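# Place the white rod in the salt-spray cabinet's rail notches

## Task

Take the white rod lying on the bench and set it across the salt-spray cabinet's chamber at right angles, next to the two rods already there, with each of its ends resting in a notch of the rails. The fog collector must remain upright. Release the rod at the end.

## Robot and tools

Robot: two arms, left_arm and right_arm, each ending in a two-finger gripper. Their base roots sit in the scene frame at left_arm (-0.002, +0.293, 0) m, quat_wxyz (+0.999, 0, 0, +0.036), and right_arm (+0.037, -0.329, 0) m, quat_wxyz (+1.000, 0, 0, +0.006). The arm names say nothing about which side of a picture an arm appears on.

Scene frame: origin on the table surface midway between the arms, +z up, +x pointing out over the table, left_arm on the +y side. Gripper frame: the fingers extend along the gripper's +z and close along its y axis. The reported end_effector_position is the point between the finger pads, roughly 1 cm short of the fingertips. Reported hand positions can be slightly wrong, more so when an arm reaches far.

Joint ranges in rad, base to gripper: waist -2.618 to 3.054, shoulder 0.000 to 3.142, elbow 0.000 to 3.142, wrist pitch -1.571 to 1.571, wrist yaw -1.571 to 1.571, wrist roll -2.094 to 2.094. An elbow never quite straightens fully.

execute_actions(actions): a list of actions run one after another; an empty list only returns the current state and images. Each action is a table of up to 15 rows, each row lasting one control step (1/30 s); if fewer rows are given, the final row repeats until 15 steps pass. A row is one list for both arms: 14 numbers in [-1, 1], namely dx, dy, dz, rx, ry, rz, opening for left_arm, then the same seven for right_arm. dx to rz are an offset, in that gripper's own axes, from the gripper pose measured when the action began (for a call's first action, the last pose a result showed). Every row refers back to that starting pose, not to the row before. Scale: 1.0 equals 0.6 m of translation or 180 degrees; rx, ry, rz form a single rotation vector. The opening is absolute, not an offset: +1 is fully open (0.094 m), -1 is closed. Optionally append 12 stiffness factors in [0, 1], left_arm's 6 joints then right_arm's 6, in Joint positions order; they scale each joint's position gain and persist until changed.

Per step the commanded pose is clipped to within 70 mm and 16 degrees of the measured pose, so a distant target may need several actions; after an action the arm goes no further than its last clipped pose. If position and orientation conflict, position wins.

move(target, speed, blocking): target is one row laid out as above (14 numbers, optional stiffness after), offsets from the pose in the scene's latest result that shows one. Each gripper travels a straight line toward its target; both paths finish together, lasting 0.5 to 10 s (cut off at 10 s). Rotation takes the shorter way. speed is the path's top speed in m/s, 0.002 to 0.5, default 0.25; turning is capped at twice that in rad/s. Openings are sent when the move starts. Paths ignore obstacles and the other arm, and grippers can lag, drift, or overshoot speed, mostly near full extension. Faster moves and targets set deeper past a contact hit harder. With blocking=false the result arrives after 0.5 s while motion continues; until a result shows the move has ended, execute_actions and new moves are rejected, so use wait(0) or stop first. The extra "move:" line gives the ending (done, off_target, moving, held, fault) and limits: paced means the sent pose was clipped; held means a check blocked some steps, after which the arm may speed up sharply. Each gripper's distance from its target is listed too. If only one arm is named, the other finished at rest.

wait(seconds): 0 to 10; the arms keep their last command and a running move continues. stop(): brakes a running move; allow braking room, and fingers keep moving. zoom_image(camera, region): camera is cam_head_left, cam_head_right, cam_left_wrist or cam_right_wrist (each 504x504); region [x0, y0, x1, y1] in pixels from the top-left, at most 504 by 504. read_manual(section): licence texts only. finished_scene(scene): pass the current scene number; it is final and reports success.

Results: the state line shows each gripper's position (m) and quat_wxyz in the scene frame. "Hand target" is where the controller is currently steering a gripper. "pose unreachable" means a clearance check altered or blocked that arm's command. grip_measured is the finger opening on the command scale; the last Joint positions value is the opening in metres (readings may be off by about 1 mm). Joint torques include offsets, friction and noise. Action calls list step positions, with HELD marking steps where an arm's command was held back. FAULT lines report an arm stop.

Practical points: arms often settle a centimetre or more low and can sink further with zero offsets; in a reply's first call send the offset back to the desired pose, zeros afterward, raising the aim if still low. The robot keeps its last command while you think. To grip, command an opening about 0.03 below grip_measured (less for a lighter hold); force is about 50 to 62 N per pad, lower for parts under 2 mm thick. Brief external tugs on held parts can occur. Motor heat: MOTOR HOT at 75 °C, a 10 s stop at 90 °C, loss of holding (arm falls) at 100 °C, reported as OVER-TEMPERATURE FAULT.

Avoid: knocking or placing objects off the table, toppling the fog collector, letting the arms collide or press hard on each other, dropping or slamming the rod, and forceful pushes. Move smoothly and open the gripper before finishing.

Each tool is called after "Emit:" by a JSON object that holds its "api" and its "payload".

## Session

Emit:
{"api": "execute_actions", "payload": {"actions": []}}

Scene clock: 0.00 s.
left_arm: end_effector_position=(+0.4141, +0.2268, +0.2933) grip_measured=+1.000 end_effector_quat_wxyz=(+0.587, -0.613, +0.528, -0.017) | right_arm: end_effector_position=(+0.6365, -0.5923, +0.1247) grip_measured=+1.000 end_effector_quat_wxyz=(+0.654, +0.088, +0.642, +0.390)
Joint positions: left_arm=[-0.64   1.779  1.674 -0.981 -1.212 -1.947  0.094] | right_arm=[-0.663  2.796  1.995  1.119 -1.03   0.949  0.094]
Joint velocities: left_arm=[-0.012 -0.002 -0.007  0.051 -0.022  0.022  0.   ] | right_arm=[ 0.012 -0.012 -0.017  0.051 -0.051 -0.051  0.   ]
Joint torques (N m, as the arm reports them, + toward a larger angle): no reading
Motor temperatures (°C, as the motors report them): left_arm=[26 30 29 33 26 27] | right_arm=[27 30 31 31 26 29]
Hand target (left_arm): +0.412, +0.230, +0.297; +0.593, -0.609, +0.527, -0.009
Hand target (right_arm): +0.637, -0.593, +0.130; +0.658, +0.084, +0.640, +0.387
Joint stiffness scale: left_arm=[1. 1. 1. 1. 1. 1.] | right_arm=[1. 1. 1. 1. 1. 1.]

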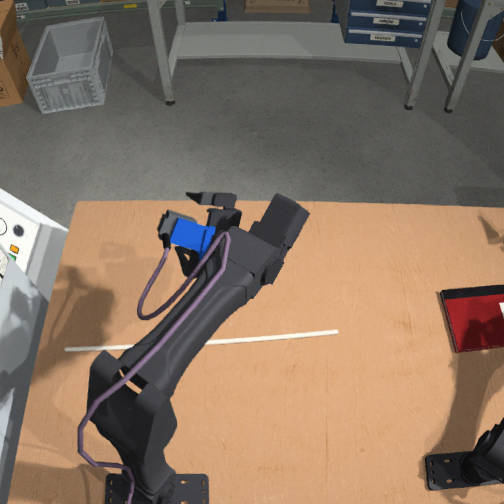

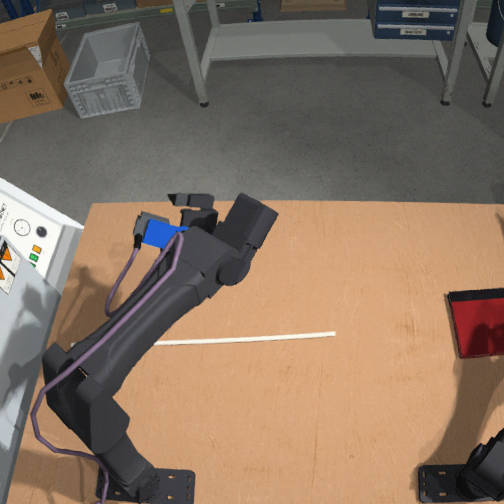

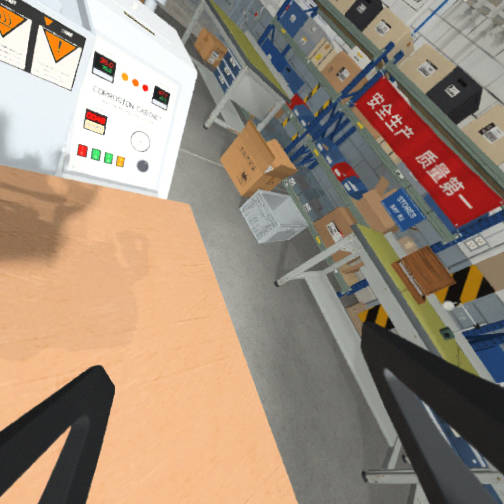

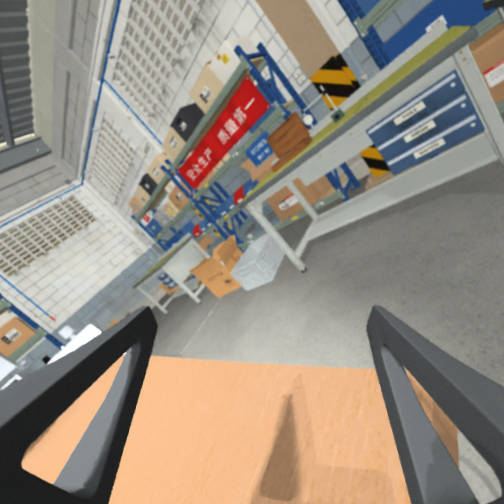

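Emit:
{"api": "move", "payload": {"target": [0.013,0.247,-0.115,-0.30,0.264,0.022,1, 0.10,0.71,-0.185,-0.17,0.084,-0.08,1], "speed": 0.3}}

Scene clock: 6.20 s.
left_arm: end_effector_position=(+0.2903, +0.2010, +0.1972) grip_measured=+1.000 end_effector_quat_wxyz=(-0.006, +0.729, -0.684, +0.020) | right_arm: end_effector_position=(+0.3588, -0.3111, +0.3185) grip_measured=+1.000 end_effector_quat_wxyz=(+0.602, -0.199, +0.637, +0.438)
Joint positions: left_arm=[-0.377  1.695  1.714 -1.549  0.007 -1.938  0.094] | right_arm=[-0.537  1.427  0.645  1.552 -1.413  1.09   0.094]
Joint velocities: left_arm=[-0.007 -0.007 -0.012  0.037 -0.007  0.037  0.   ] | right_arm=[-0.022 -0.002 -0.007 -0.007 -0.022 -0.066  0.   ]
Joint torques (N m, as the arm reports them, + toward a larger angle): left_arm=[  0.73 -11.09   4.04   0.05   0.05   0.06] | right_arm=[ 0.5  -4.99  4.57  0.88  0.41  0.04]
Motor temperatures (°C, as the motors report them): left_arm=[26 32 30 33 26 27] | right_arm=[27 34 31 32 26 29]
Hand target (left_arm): +0.281, +0.206, +0.199; -0.001, +0.729, -0.684, +0.014
Hand target (right_arm): +0.355, -0.308, +0.320; +0.603, -0.203, +0.635, +0.438
Off the commanded pose (left_arm): 0.014 m, 2 deg.
Off the commanded pose (right_arm): 0.005 m, 6 deg.
Joint stiffness scale: left_arm=[1. 1. 1. 1. 1. 1.] | right_arm=[1. 1. 1. 1. 1. 1.]
joint sent to its limit (left arm) — the command would take joint 4 (wrist pitch) past its lower limit, so that joint was sent only as far as its limit.
joint sent to its limit (right arm) — the command would take joint 4 (wrist pitch) past its upper limit, so that joint was sent only as far as its limit.
move: off_target (left_arm, right_arm)

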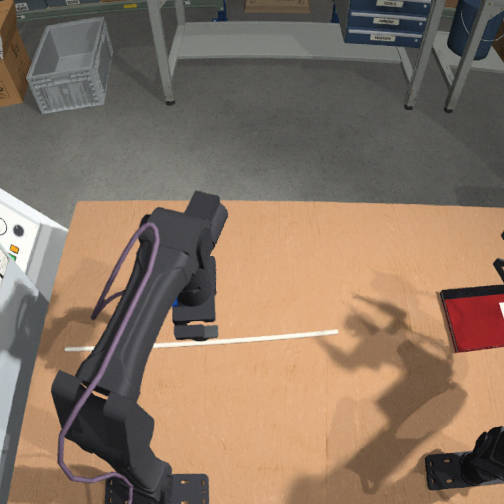

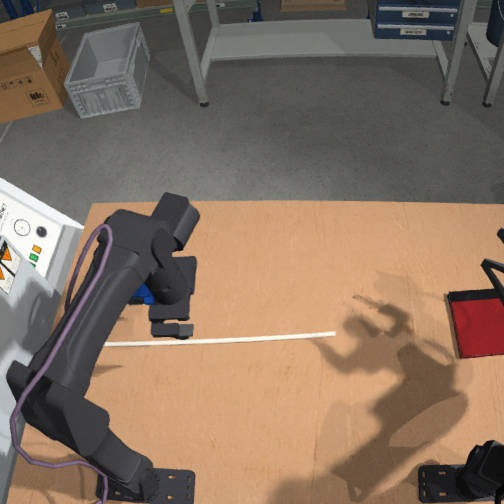

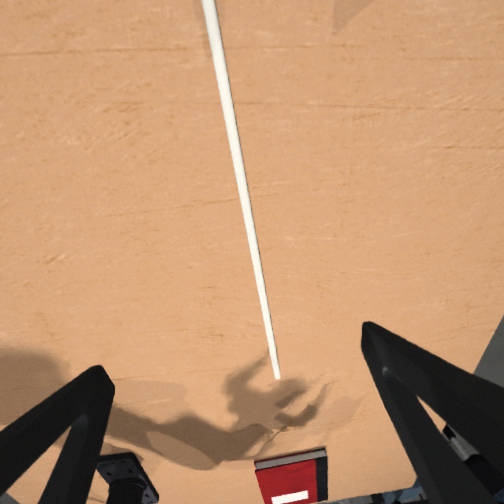

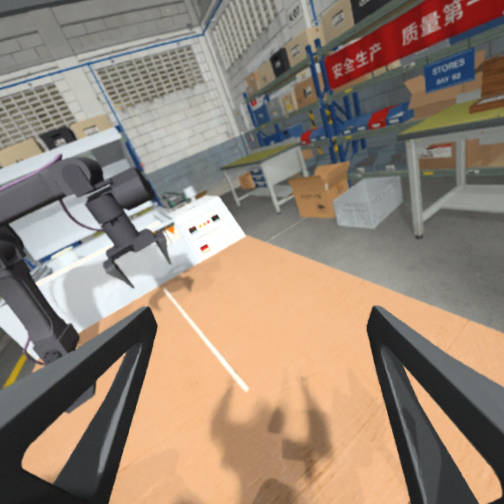

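Emit:
{"api": "move", "payload": {"target": [-0.022,-0.027,0.19,0,0,0,1, -0.097,0.72,0.135,-0.196,0.066,-0.089,1], "speed": 0.3}}

Scene clock: 11.23 s.
left_arm: end_effector_position=(+0.3122, +0.2103, +0.0911) grip_measured=+1.000 end_effector_quat_wxyz=(-0.011, +0.727, -0.686, +0.029) | right_arm: end_effector_position=(+0.0742, -0.0193, +0.5042) grip_measured=+1.000 end_effector_quat_wxyz=(+0.494, -0.511, +0.504, +0.490)
Joint positions: left_arm=[-0.328  1.727  1.326 -1.11   0.009 -1.886  0.094] | right_arm=[ 1.276  1.012  1.509 -0.529 -0.285 -0.02   0.094]
Joint velocities: left_arm=[ 0.012 -0.007 -0.007 -0.037 -0.139  0.022  0.   ] | right_arm=[-0.002 -0.007  0.002 -0.037  0.007 -0.022  0.   ]
Joint torques (N m, as the arm reports them, + toward a larger angle): left_arm=[ 0.86 -8.42  4.46  0.39  0.04  0.08] | right_arm=[ 0.65  0.14  7.47  1.7   0.04 -0.03]
Motor temperatures (°C, as the motors report them): left_arm=[26 33 30 33 26 27] | right_arm=[27 33 32 32 26 29]
Hand target (left_arm): +0.310, +0.214, +0.084; -0.006, +0.729, -0.684, +0.020
Hand target (right_arm): +0.074, -0.020, +0.505; +0.493, -0.514, +0.508, +0.486
Off the commanded pose (left_arm): 0.008 m, 1 deg.
Off the commanded pose (right_arm): 0.020 m, 2 deg.
Joint stiffness scale: left_arm=[1. 1. 1. 1. 1. 1.] | right_arm=[1. 1. 1. 1. 1. 1.]
move: off_target (right_arm); limits=paced

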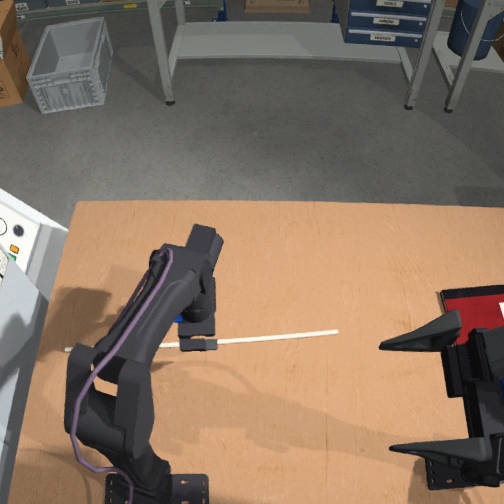

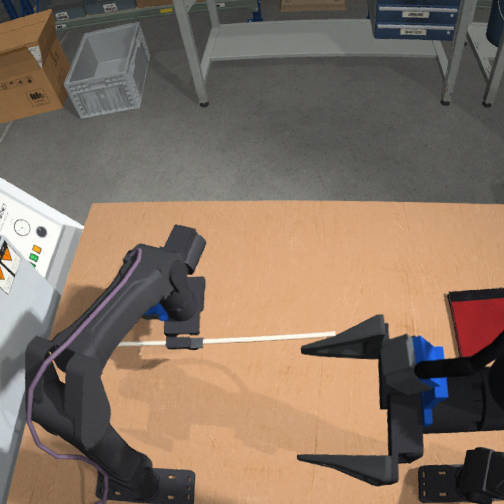

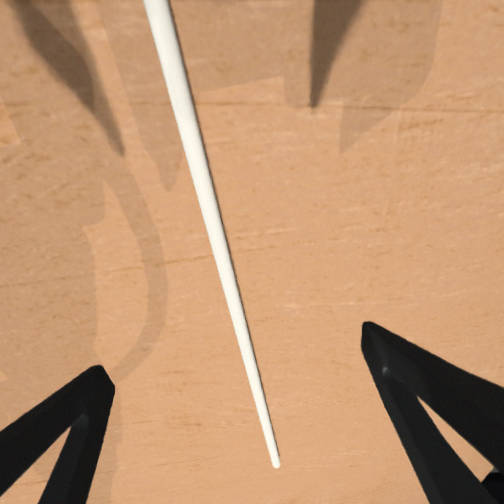

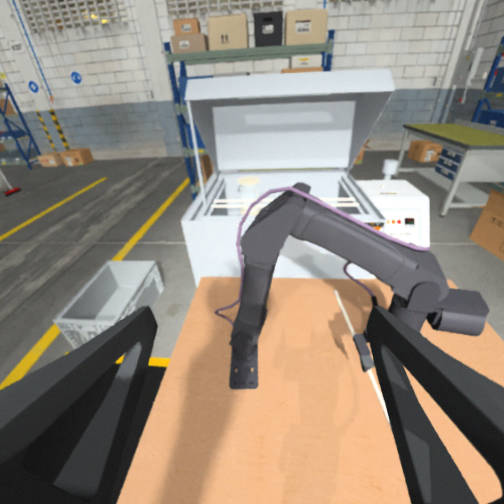

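Emit:
{"api": "move", "payload": {"target": [0,0.013,0.137,0,0,0,0.2, 0,0,0,0,0,0,1], "speed": 0.1}}

Emit:
{"api": "zoom_image", "payload": {"camera": "cam_right_wrist", "region": [170, 150, 450, 300]}}

Scene clock: 13.20 s.
left_arm: end_effector_position=(+0.3142, +0.2098, +0.0159) grip_measured=+0.201 end_effector_quat_wxyz=(-0.015, +0.727, -0.685, +0.037) | right_arm: end_effector_position=(+0.0745, -0.0193, +0.5040) grip_measured=+1.000 end_effector_quat_wxyz=(+0.495, -0.510, +0.505, +0.489)
Joint positions: left_arm=[-0.328  1.806  1.107 -0.793  0.009 -1.886  0.056] | right_arm=[ 1.276  1.012  1.509 -0.529 -0.282 -0.02   0.094]
Joint velocities: left_arm=[-0.002  0.012 -0.002  0.051 -0.007 -0.022 -0.001] | right_arm=[-0.017  0.027 -0.007 -0.051  0.037  0.037  0.   ]
Joint torques (N m, as the arm reports them, + toward a larger angle): left_arm=[-0.62 -8.73  4.06  0.41  0.03 -0.05] | right_arm=[-0.03 -0.32  5.53  1.91 -0.06  0.03]
Motor temperatures (°C, as the motors report them): left_arm=[26 33 30 33 26 27] | right_arm=[27 33 32 33 26 29]
Hand target (left_arm): +0.309, +0.209, +0.009; -0.011, +0.727, -0.686, +0.029
Hand target (right_arm): +0.074, -0.019, +0.504; +0.494, -0.511, +0.504, +0.490
Off the commanded pose (left_arm): 0.009 m, 1 deg.
Off the commanded pose (right_arm): 0.000 m, 0 deg.
Joint stiffness scale: left_arm=[1. 1. 1. 1. 1. 1.] | right_arm=[1. 1. 1. 1. 1. 1.]
move: done

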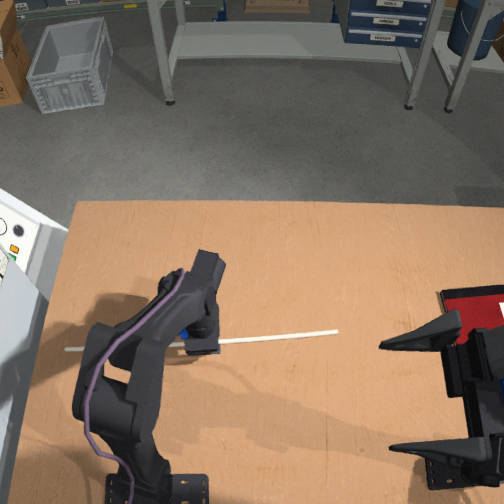

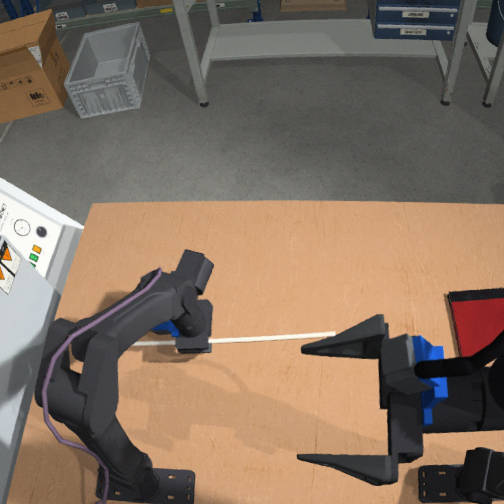

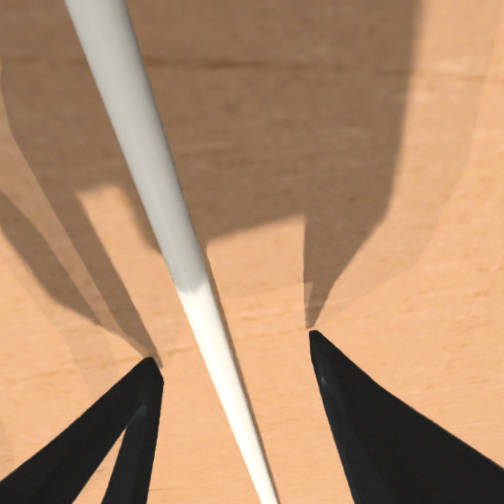

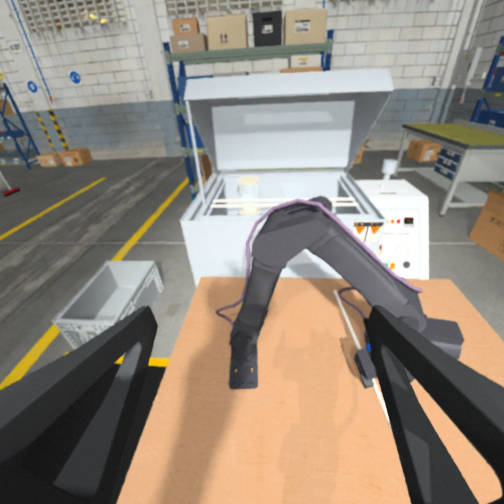

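Region (170, 150, 450, 300) of cam_right_wrist's 504x504 image, scaled by 1.800, with more detail than that image has; it fills the top 270 rows of this view, and the rest is white.

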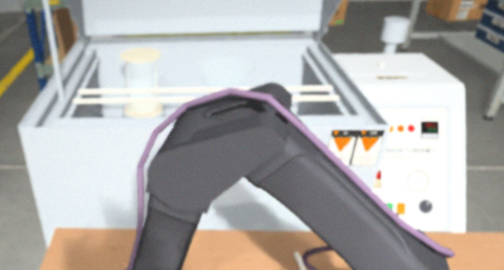

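Emit:
{"api": "execute_actions", "payload": {"actions": [[[0,0.014,0.015,0,0,0,0.1, 0,0,0,0,0,0,1]],[[0,0.004,0.008,0,0,0,-0.5, 0,0,0,0,0,0,1],[0,0.004,0.008,0,0,0,-0.6, 0,0,0,0,0,0,1],[0,0.004,0.008,0,0,0,-0.65, 0,0,0,0,0,0,1],[0,0.004,0.008,0,0,0,-0.7, 0,0,0,0,0,0,1],[0,0.004,0.008,0,0,0,-0.72, 0,0,0,0,0,0,1],[0,0.004,0.008,0,0,0,-0.74, 0,0,0,0,0,0,1],[0,0.004,0.008,0,0,0,-0.76, 0,0,0,0,0,0,1],[0,0.004,0.008,0,0,0,-0.78, 0,0,0,0,0,0,1],[0,0.004,0.008,0,0,0,-0.80, 0,0,0,0,0,0,1],[0,0.004,0.008,0,0,0,-0.82, 0,0,0,0,0,0,1],[0,0.004,0.008,0,0,0,-0.84, 0,0,0,0,0,0,1],[0,0.004,0.008,0,0,0,-0.86, 0,0,0,0,0,0,1]]]}}

Scene clock: 14.93 s.
left_arm: end_effector_position=(+0.3176, +0.2086, +0.0133) grip_measured=-0.827 end_effector_quat_wxyz=(-0.020, +0.727, -0.684, +0.047) | right_arm: end_effector_position=(+0.0745, -0.0193, +0.5040) grip_measured=+1.000 end_effector_quat_wxyz=(+0.495, -0.510, +0.505, +0.489)
Joint positions: left_arm=[-0.328  1.804  1.09  -0.755  0.011 -1.888  0.008] | right_arm=[ 1.276  1.012  1.509 -0.529 -0.282 -0.02   0.094]
Joint velocities: left_arm=[ 0.012 -0.012  0.002 -0.022 -0.007  0.022  0.001] | right_arm=[-0.007 -0.002  0.007  0.051 -0.037 -0.007  0.   ]
Joint torques (N m, as the arm reports them, + toward a larger angle): left_arm=[-0.24 -9.59  3.76  0.48  0.02 -0.02] | right_arm=[-0.01 -0.3   5.55  1.91 -0.04  0.01]
Motor temperatures (°C, as the motors report them): left_arm=[26 33 30 33 26 27] | right_arm=[27 33 32 33 26 29]
Hand target (left_arm): +0.313, +0.209, +0.008; -0.017, +0.728, -0.685, +0.041
Hand target (right_arm): +0.075, -0.019, +0.504; +0.495, -0.510, +0.505, +0.489
Off the commanded pose (left_arm): 0.007 m, 1 deg.
Off the commanded pose (right_arm): 0.000 m, 0 deg.
Joint stiffness scale: left_arm=[1. 1. 1. 1. 1. 1.] | right_arm=[1. 1. 1. 1. 1. 1.]
Step readings (end_effector_position; steps 1 to 15: 1st action; 16 to 30: 2nd action):
0: left_arm (+0.3145, +0.2097, +0.0159) | right_arm (+0.0745, -0.0193, +0.5040)
1: left_arm (+0.3146, +0.2097, +0.0148) | right_arm (+0.0745, -0.0193, +0.5040)
2: left_arm (+0.3143, +0.2098, +0.0133) | right_arm (+0.0745, -0.0193, +0.5040)
4: left_arm (+0.3146, +0.2096, +0.0130) | right_arm (+0.0745, -0.0193, +0.5040)
8: left_arm (+0.3147, +0.2096, +0.0130) | right_arm (+0.0745, -0.0193, +0.5040)
15: left_arm (+0.3147, +0.2096, +0.0130) | right_arm (+0.0745, -0.0193, +0.5040)
16: left_arm (+0.3147, +0.2095, +0.0130) | right_arm (+0.0745, -0.0193, +0.5040)
17: left_arm (+0.3146, +0.2094, +0.0130) | right_arm (+0.0745, -0.0193, +0.5040)
19: left_arm (+0.3152, +0.2092, +0.0130) | right_arm (+0.0745, -0.0193, +0.5040)
23: left_arm (+0.3173, +0.2087, +0.0132) | right_arm (+0.0745, -0.0193, +0.5040)
30: end_effector_position above

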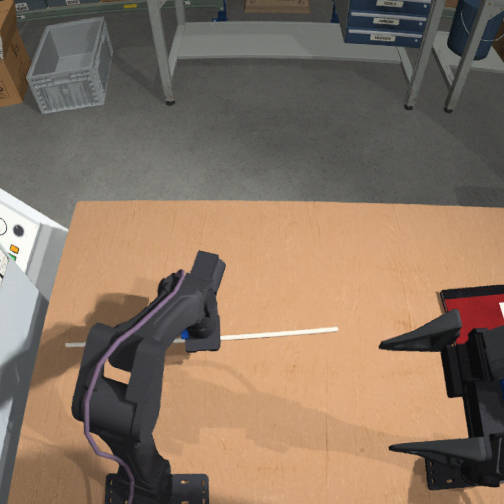

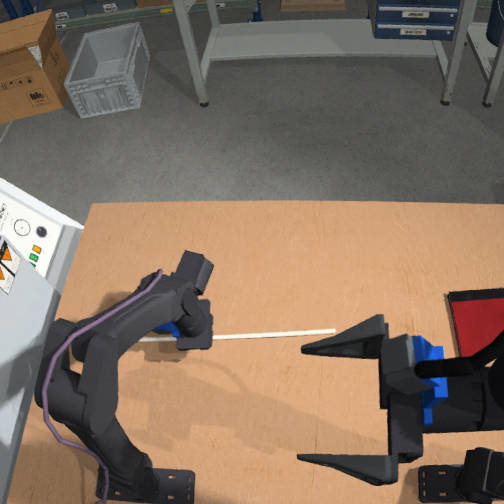

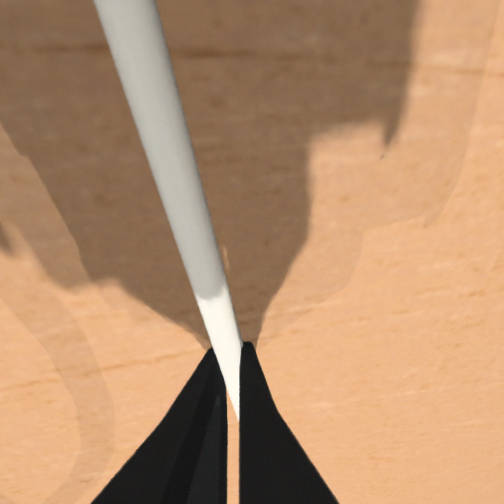

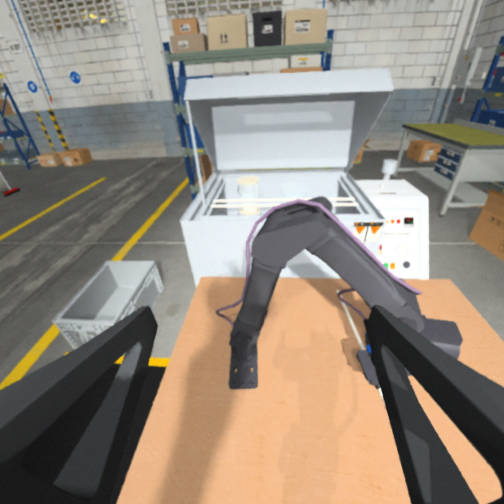

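Emit:
{"api": "move", "payload": {"target": [-0.012,-0.036,-0.544,0.19,0,0,-0.87, 0,0,0,0,0,0,1], "speed": 0.2}}

Scene clock: 18.07 s.
left_arm: end_effector_position=(+0.3082, +0.2244, +0.3295) grip_measured=-0.827 end_effector_quat_wxyz=(-0.225, +0.691, -0.643, +0.242) | right_arm: end_effector_position=(+0.0745, -0.0193, +0.5040) grip_measured=+1.000 end_effector_quat_wxyz=(+0.495, -0.510, +0.505, +0.489)
Joint positions: left_arm=[-0.409  1.359  1.747 -1.314 -0.207 -1.91   0.008] | right_arm=[ 1.276  1.012  1.509 -0.529 -0.282 -0.02   0.094]
Joint velocities: left_arm=[ 0.002 -0.007  0.007 -0.022  0.037 -0.007 -0.001] | right_arm=[ 0.032 -0.007 -0.017 -0.007  0.051  0.007  0.   ]
Joint torques (N m, as the arm reports them, + toward a larger angle): left_arm=[-1.08 -5.13  6.72  1.16 -0.3   0.04] | right_arm=[ 0.02 -0.34  5.54  1.91 -0.03  0.01]
Motor temperatures (°C, as the motors report them): left_arm=[26 34 31 33 26 27] | right_arm=[27 32 32 34 26 29]
Hand target (left_arm): +0.306, +0.226, +0.338; -0.236, +0.687, -0.643, +0.243
Hand target (right_arm): +0.075, -0.019, +0.504; +0.495, -0.510, +0.505, +0.489
Off the commanded pose (left_arm): 0.011 m, 1 deg.
Off the commanded pose (right_arm): 0.000 m, 0 deg.
Joint stiffness scale: left_arm=[1. 1. 1. 1. 1. 1.] | right_arm=[1. 1. 1. 1. 1. 1.]
move: off_target (left_arm)

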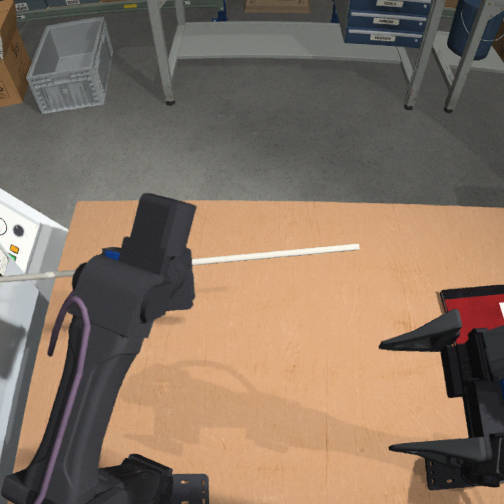

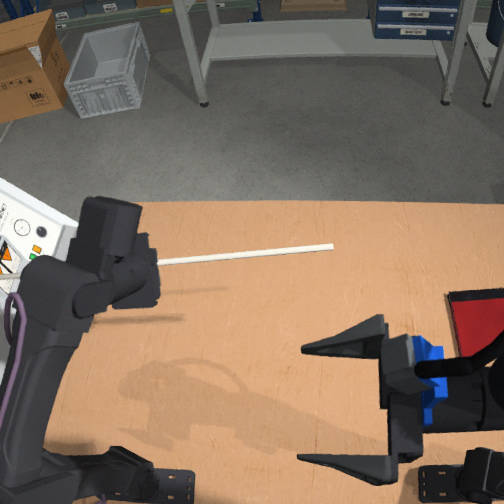

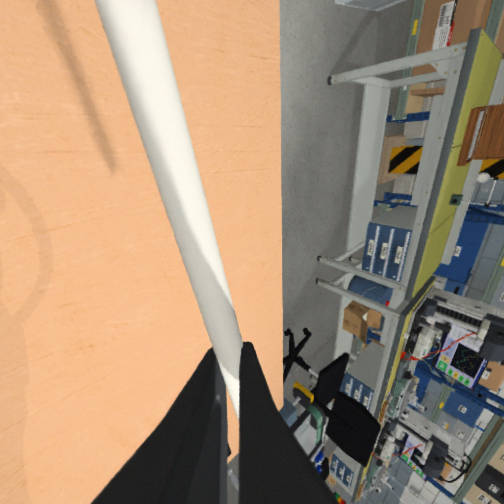

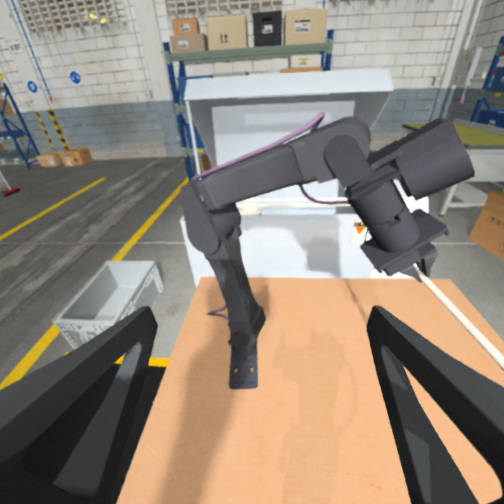

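Emit:
{"api": "move", "payload": {"target": [-0.635,0.098,-0.189,0.022,-0.299,-0.376,-0.87, -0.06,-0.1,0.17,0,0,0,1], "speed": 0.25}}

Scene clock: 22.70 s.
left_arm: end_effector_position=(+0.1723, +0.5938, +0.3617) grip_measured=-0.869 end_effector_quat_wxyz=(-0.328, +0.943, -0.037, +0.047) | right_arm: end_effector_position=(+0.1325, +0.0843, +0.5349) grip_measured=+1.000 end_effector_quat_wxyz=(+0.493, -0.509, +0.508, +0.489)
Joint positions: left_arm=[ 0.816  1.587  2.118 -1.488 -0.303 -2.077  0.006] | right_arm=[ 1.172  1.46   1.921 -0.498 -0.383 -0.02   0.094]
Joint velocities: left_arm=[-0.002  0.007  0.037 -0.037  0.007  0.007  0.   ] | right_arm=[-0.002 -0.027  0.012  0.051  0.037 -0.022  0.   ]
Joint torques (N m, as the arm reports them, + toward a larger angle): left_arm=[ 0.71 -5.62  6.16  0.99 -0.28  0.  ] | right_arm=[-0.69 -3.94  7.42  1.83 -0.11  0.01]
Motor temperatures (°C, as the motors report them): left_arm=[26 33 31 33 26 27] | right_arm=[27 32 32 35 26 29]
Hand target (left_arm): +0.165, +0.595, +0.363; -0.327, +0.944, -0.031, +0.034
Hand target (right_arm): +0.134, +0.084, +0.539; +0.494, -0.509, +0.506, +0.490
Off the commanded pose (left_arm): 0.007 m, 6 deg.
Off the commanded pose (right_arm): 0.003 m, 0 deg.
Joint stiffness scale: left_arm=[1. 1. 1. 1. 1. 1.] | right_arm=[1. 1. 1. 1. 1. 1.]
joint sent to its limit (left arm) — the command would take joint 6 (wrist roll) past its lower limit, so that joint was sent only as far as its limit.
move: off_target (left_arm)

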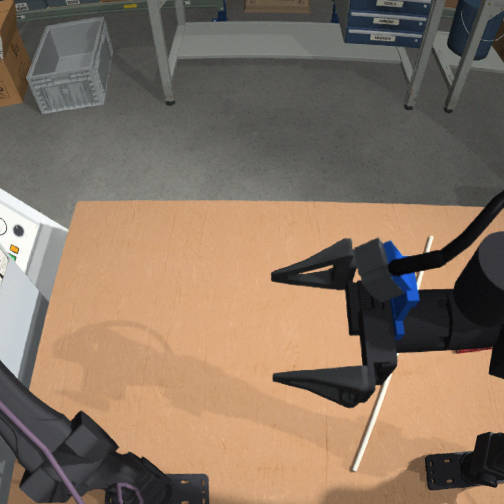

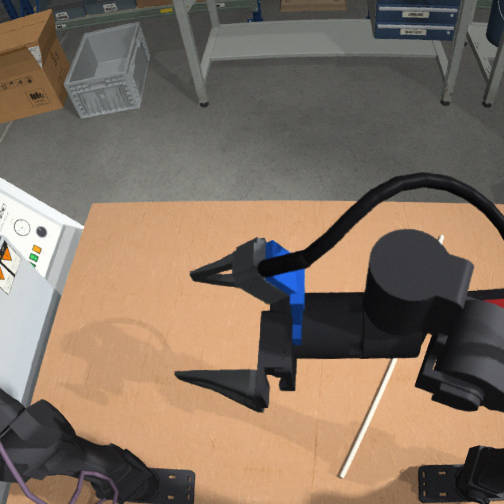

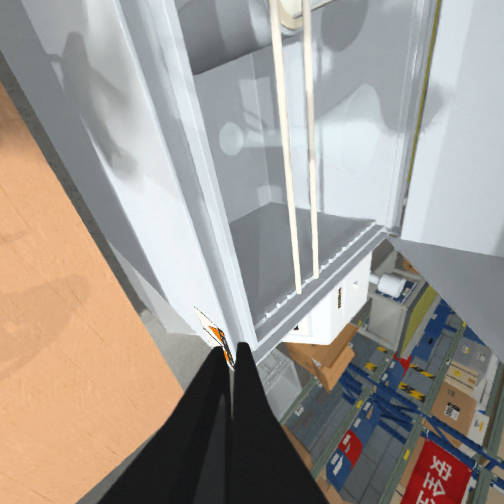

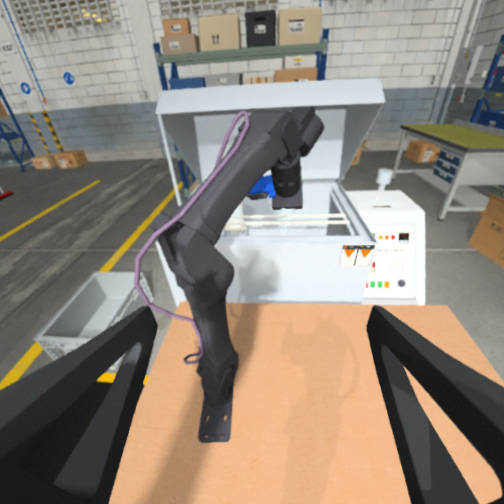

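Emit:
{"api": "move", "payload": {"target": [0,0,0.03,0,0,0.5,1, 0.642,-0.524,-0.617,0.481,0.312,0.481,0.0], "speed": 0.35}}

Scene clock: 32.60 s.
left_arm: end_effector_position=(+0.1777, +0.6036, +0.3476) grip_measured=+1.000 end_effector_quat_wxyz=(+0.263, -0.640, +0.695, +0.196) | right_arm: end_effector_position=(+0.4515, -0.2917, +0.1531) grip_measured=+0.003 end_effector_quat_wxyz=(+0.012, +0.201, +0.980, -0.000)
Joint positions: left_arm=[ 0.826  1.587  2.047 -1.421 -0.294 -0.497  0.094] | right_arm=[ 0.079  2.157  2.169 -1.559  0.008  0.496  0.047]
Joint velocities: left_arm=[-0.012 -0.002 -0.002 -0.007 -0.022  0.007  0.   ] | right_arm=[ 0.012 -0.012  0.002 -0.081 -0.007 -0.007 -0.   ]
Joint torques (N m, as the arm reports them, + toward a larger angle): left_arm=[ 0.94 -8.2   3.75  1.37 -0.05  0.08] | right_arm=[ -0.25 -11.38   7.24   0.33   0.11   0.05]
Motor temperatures (°C, as the motors report them): left_arm=[26 33 31 34 26 27] | right_arm=[27 32 33 35 26 29]
Hand target (left_arm): +0.174, +0.605, +0.348; -0.265, +0.640, -0.693, -0.198
Hand target (right_arm): +0.449, -0.295, +0.161; +0.016, +0.205, +0.979, -0.006
Off the commanded pose (left_arm): 0.004 m, 0 deg.
Off the commanded pose (right_arm): 0.014 m, 2 deg.
Joint stiffness scale: left_arm=[1. 1. 1. 1. 1. 1.] | right_arm=[1. 1. 1. 1. 1. 1.]
joint sent to its limit (right arm) — the command would take joint 4 (wrist pitch) past its lower limit, so that joint was sent only as far as its limit.
move: off_target (right_arm)

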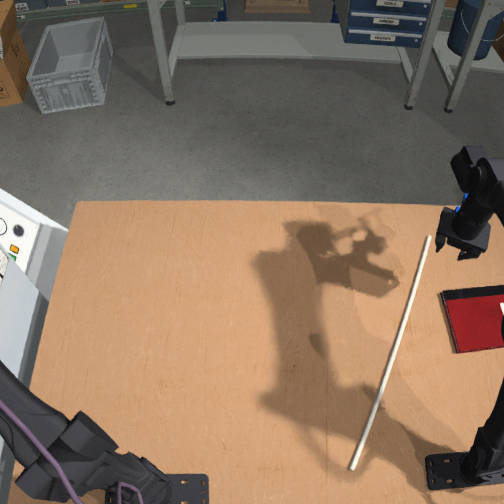

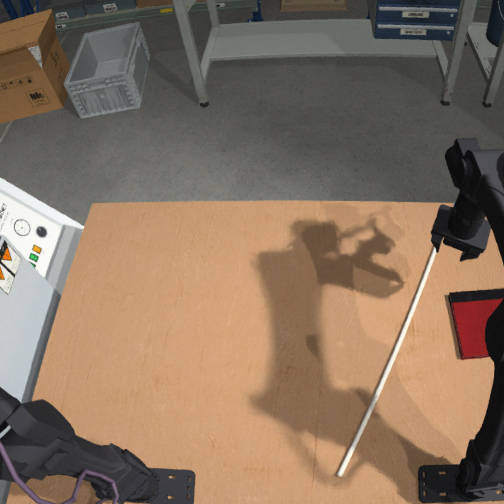

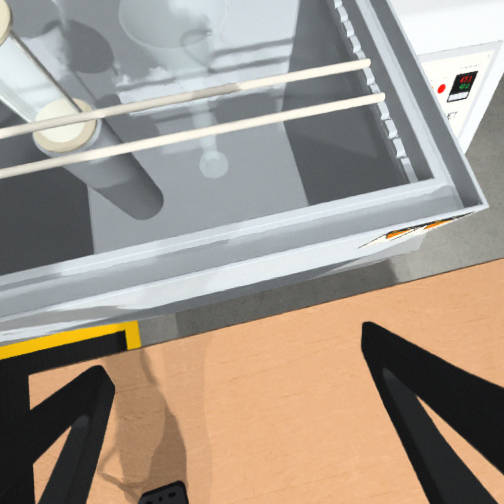

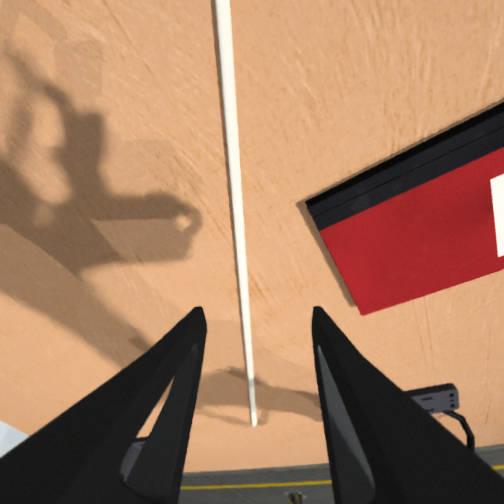

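Emit:
{"api": "move", "payload": {"target": [-0.187,0.09,-0.01,-0.02,-0.002,-0.026,1, 0,0.033,0.2,0,0,0,0.0], "speed": 0.15}}

Scene clock: 34.77 s.
left_arm: end_effector_position=(+0.1284, +0.6912, +0.4206) grip_measured=+1.000 end_effector_quat_wxyz=(-0.329, +0.648, -0.640, -0.249) | right_arm: end_effector_position=(+0.4600, -0.2757, +0.0339) grip_measured=+0.003 end_effector_quat_wxyz=(+0.004, +0.201, +0.980, -0.003)
Joint positions: left_arm=[ 1.092  1.929  2.746 -1.556 -0.205 -0.327  0.094] | right_arm=[ 0.115  2.21   1.777 -1.133  0.008  0.532  0.047]
Joint velocities: left_arm=[-0.002 -0.007 -0.002  0.051 -0.022 -0.007  0.   ] | right_arm=[-0.002  0.007 -0.012  0.007 -0.022 -0.022 -0.   ]
Joint torques (N m, as the arm reports them, + toward a larger angle): left_arm=[ 0.5  -7.82  5.27  1.35  0.02  0.08] | right_arm=[  0.48 -11.62   5.31   0.6   -0.02   0.07]
Motor temperatures (°C, as the motors report them): left_arm=[26 33 31 34 26 27] | right_arm=[27 33 33 35 26 29]
Hand target (left_arm): +0.127, +0.692, +0.419; -0.326, +0.648, -0.643, -0.248
Hand target (right_arm): +0.464, -0.273, +0.033; +0.012, +0.201, +0.980, -0.001
Off the commanded pose (left_arm): 0.004 m, 11 deg.
Off the commanded pose (right_arm): 0.003 m, 1 deg.
Joint stiffness scale: left_arm=[1. 1. 1. 1. 1. 1.] | right_arm=[1. 1. 1. 1. 1. 1.]
joint sent to its limit (left arm) — the command would take joint 4 (wrist pitch) past its lower limit, so that joint was sent only as far as its limit.
move: off_target (left_arm)

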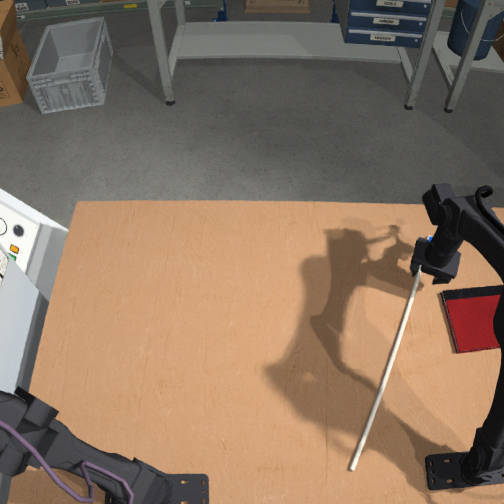

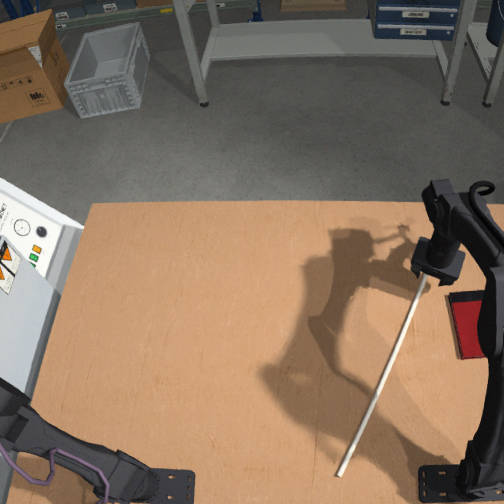

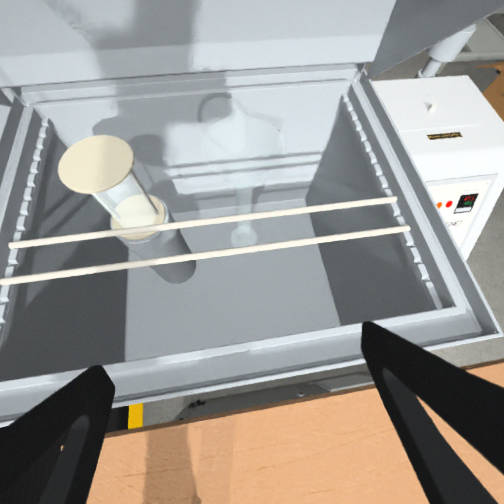

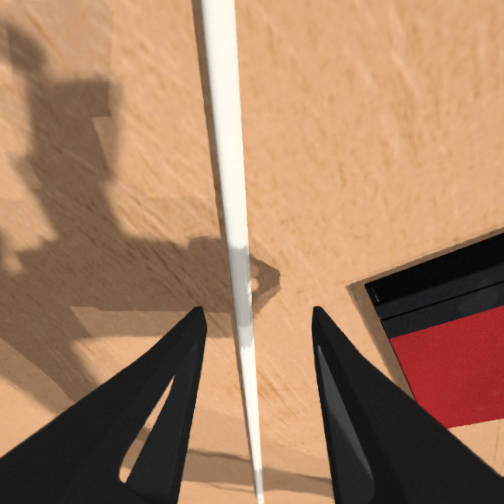

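Emit:
{"api": "move", "payload": {"target": [0,0,0,0,0,0,1, 0,0.011,0.04,0,0,0,0.0], "speed": 0.05}}

Emit:
{"api": "zoom_image", "payload": {"camera": "cam_left_wrist", "region": [330, 80, 504, 340]}}

Scene clock: 36.90 s.
left_arm: end_effector_position=(+0.1284, +0.6912, +0.4206) grip_measured=+1.000 end_effector_quat_wxyz=(-0.329, +0.648, -0.640, -0.249) | right_arm: end_effector_position=(+0.4609, -0.2723, +0.0138) grip_measured=+0.003 end_effector_quat_wxyz=(-0.000, +0.201, +0.980, -0.005)
Joint positions: left_arm=[ 1.092  1.929  2.746 -1.556 -0.205 -0.326  0.094] | right_arm=[ 0.123  2.243  1.75  -1.082  0.008  0.54   0.047]
Joint velocities: left_arm=[-0.012  0.002 -0.007  0.022  0.051  0.022  0.   ] | right_arm=[-0.017 -0.007 -0.037 -0.022 -0.081 -0.066 -0.   ]
Joint torques (N m, as the arm reports them, + toward a larger angle): left_arm=[-0.05 -9.33  3.54  1.52 -0.05  0.  ] | right_arm=[  0.58 -11.33   5.08   0.59  -0.03   0.08]
Motor temperatures (°C, as the motors report them): left_arm=[26 33 31 35 26 27] | right_arm=[27 34 33 35 26 29]
Hand target (left_arm): +0.128, +0.691, +0.421; -0.329, +0.648, -0.640, -0.249
Hand target (right_arm): +0.463, -0.270, +0.010; +0.004, +0.201, +0.980, -0.003
Off the commanded pose (left_arm): 0.000 m, 0 deg.
Off the commanded pose (right_arm): 0.005 m, 1 deg.
Joint stiffness scale: left_arm=[1. 1. 1. 1. 1. 1.] | right_arm=[1. 1. 1. 1. 1. 1.]
move: done

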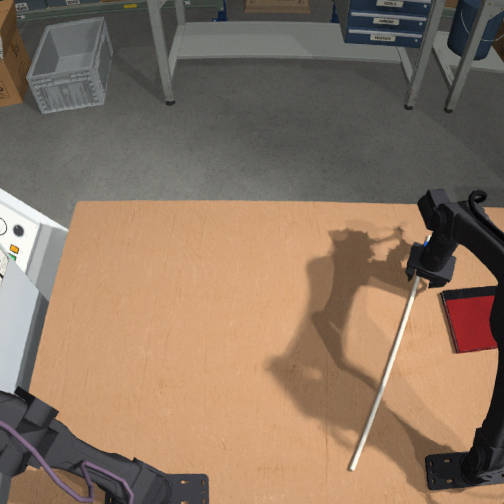

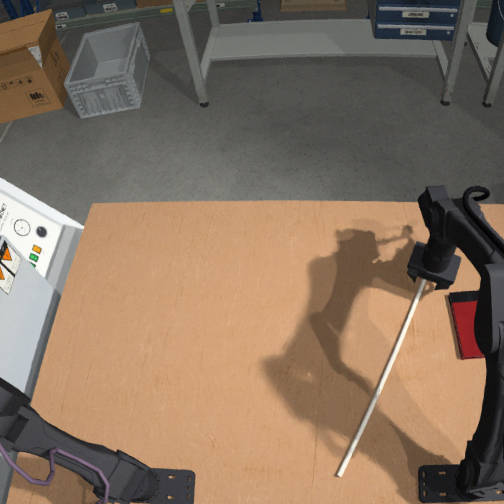

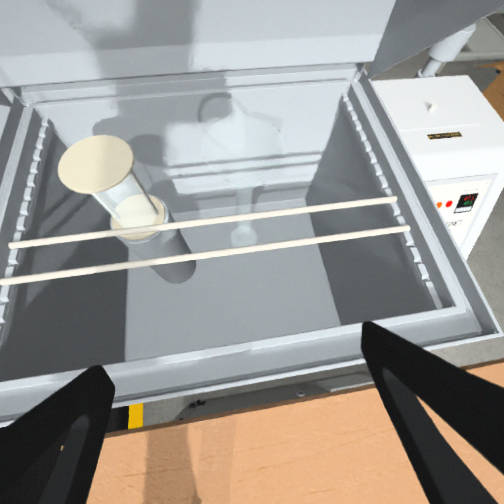

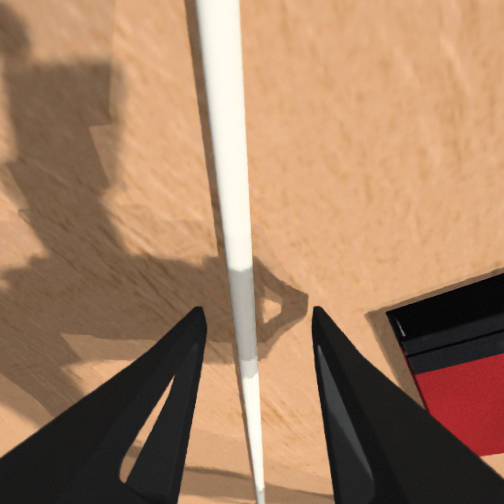

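Region (330, 80, 504, 340) of cam_left_wrist's 504x504 image, scaled by 1.938, with more detail than that image has; it fills the left 337 columns of this view, and the rest is white.

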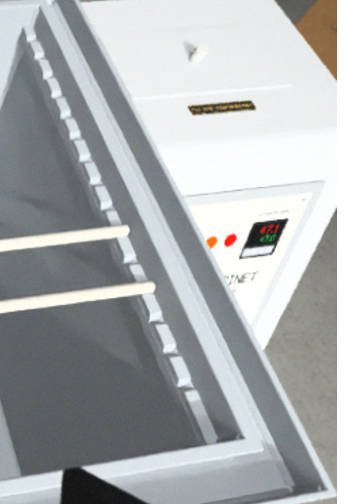

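Emit:
{"api": "execute_actions", "payload": {"actions": [[[0,0,0,0,0,0.1,1, 0,0.012,0.017,0,0,0,-0.2]],[[0,0,0,0,0,0.1,1, 0,0.003,0.006,0,0,0,-0.5],[0,0,0,0,0,0.1,1, 0,0.003,0.006,0,0,0,-0.6],[0,0,0,0,0,0.1,1, 0,0.003,0.006,0,0,0,-0.65],[0,0,0,0,0,0.1,1, 0,0.003,0.006,0,0,0,-0.7],[0,0,0,0,0,0.1,1, 0,0.003,0.006,0,0,0,-0.73],[0,0,0,0,0,0.1,1, 0,0.003,0.006,0,0,0,-0.76],[0,0,0,0,0,0.1,1, 0,0.003,0.006,0,0,0,-0.78],[0,0,0,0,0,0.1,1, 0,0.003,0.006,0,0,0,-0.8],[0,0,0,0,0,0.1,1, 0,0.003,0.006,0,0,0,-0.82],[0,0,0,0,0,0.1,1, 0,0.003,0.006,0,0,0,-0.84],[0,0,0,0,0,0.1,1, 0,0.003,0.006,0,0,0,-0.87],[0,0,0,0,0,0.1,1, 0,0.003,0.006,0,0,0,-0.9]]]}}

Scene clock: 38.97 s.
left_arm: end_effector_position=(+0.1281, +0.6913, +0.4206) grip_measured=+1.000 end_effector_quat_wxyz=(+0.241, -0.433, +0.801, +0.335) | right_arm: end_effector_position=(+0.4601, -0.2685, +0.0069) grip_measured=-0.814 end_effector_quat_wxyz=(-0.005, +0.201, +0.979, -0.006)
Joint positions: left_arm=[ 1.092  1.929  2.746 -1.556 -0.207  0.266  0.094] | right_arm=[ 0.132  2.26   1.75  -1.076  0.008  0.55   0.009]
Joint velocities: left_arm=[ 0.007 -0.007 -0.007 -0.007 -0.11   0.11   0.   ] | right_arm=[ 0.007 -0.002 -0.002 -0.051 -0.081  0.037  0.001]
Joint torques (N m, as the arm reports them, + toward a larger angle): left_arm=[-0.04 -9.34  3.53  1.52 -0.04  0.03] | right_arm=[  0.35 -11.27   5.52   0.51  -0.03   0.04]
Motor temperatures (°C, as the motors report them): left_arm=[26 33 31 35 26 27] | right_arm=[27 34 33 34 26 29]
Hand target (left_arm): +0.128, +0.691, +0.421; +0.239, -0.426, +0.805, +0.337
Hand target (right_arm): +0.461, -0.267, +0.003; -0.005, +0.201, +0.980, -0.007
Off the commanded pose (left_arm): 0.000 m, 1 deg.
Off the commanded pose (right_arm): 0.004 m, 0 deg.
Joint stiffness scale: left_arm=[1. 1. 1. 1. 1. 1.] | right_arm=[1. 1. 1. 1. 1. 1.]
Step readings (end_effector_position; steps 1 to 15: 1st action; 16 to 30: 2nd action):
0: left_arm (+0.1284, +0.6912, +0.4206) | right_arm (+0.4614, -0.2723, +0.0138)
1: left_arm (+0.1283, +0.6912, +0.4206) | right_arm (+0.4613, -0.2719, +0.0133)
2: left_arm (+0.1283, +0.6912, +0.4206) | right_arm (+0.4614, -0.2716, +0.0127)
4: left_arm (+0.1283, +0.6912, +0.4206) | right_arm (+0.4609, -0.2702, +0.0104)
8: left_arm (+0.1283, +0.6912, +0.4206) | right_arm (+0.4599, -0.2685, +0.0069)
15: left_arm (+0.1283, +0.6912, +0.4206) | right_arm (+0.4601, -0.2685, +0.0069)
16: left_arm (+0.1282, +0.6913, +0.4206) | right_arm (+0.4601, -0.2685, +0.0069)
17: left_arm (+0.1281, +0.6913, +0.4206) | right_arm (+0.4601, -0.2685, +0.0069)
19: left_arm (+0.1281, +0.6913, +0.4206) | right_arm (+0.4601, -0.2685, +0.0069)
23: left_arm (+0.1281, +0.6913, +0.4206) | right_arm (+0.4601, -0.2685, +0.0069)
30: end_effector_position above

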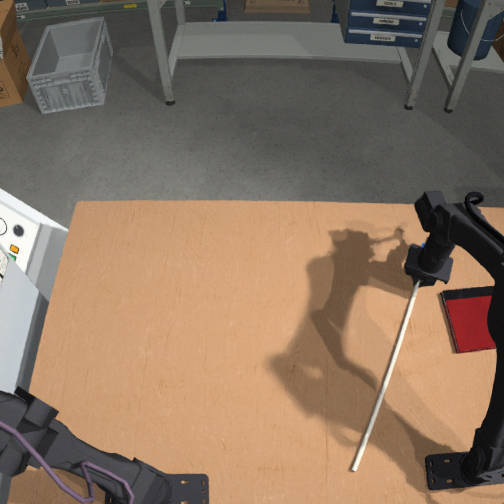

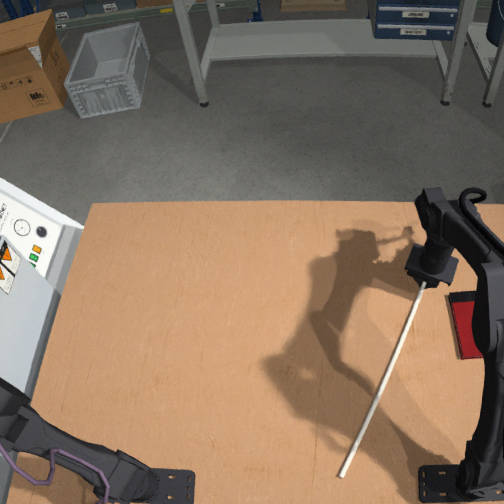

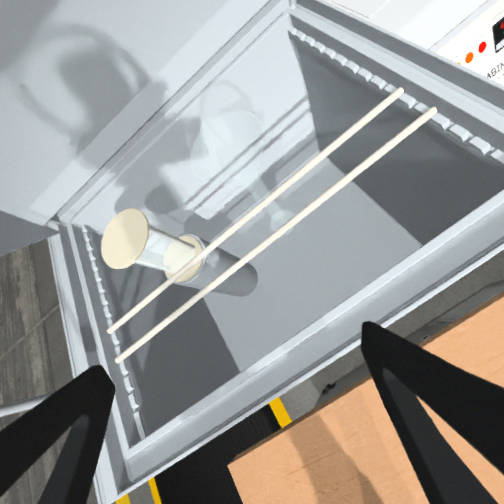

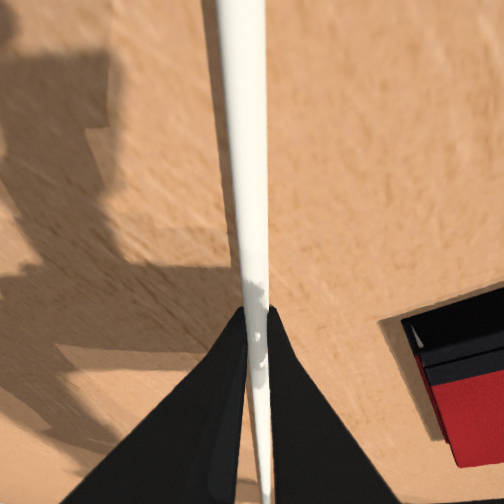

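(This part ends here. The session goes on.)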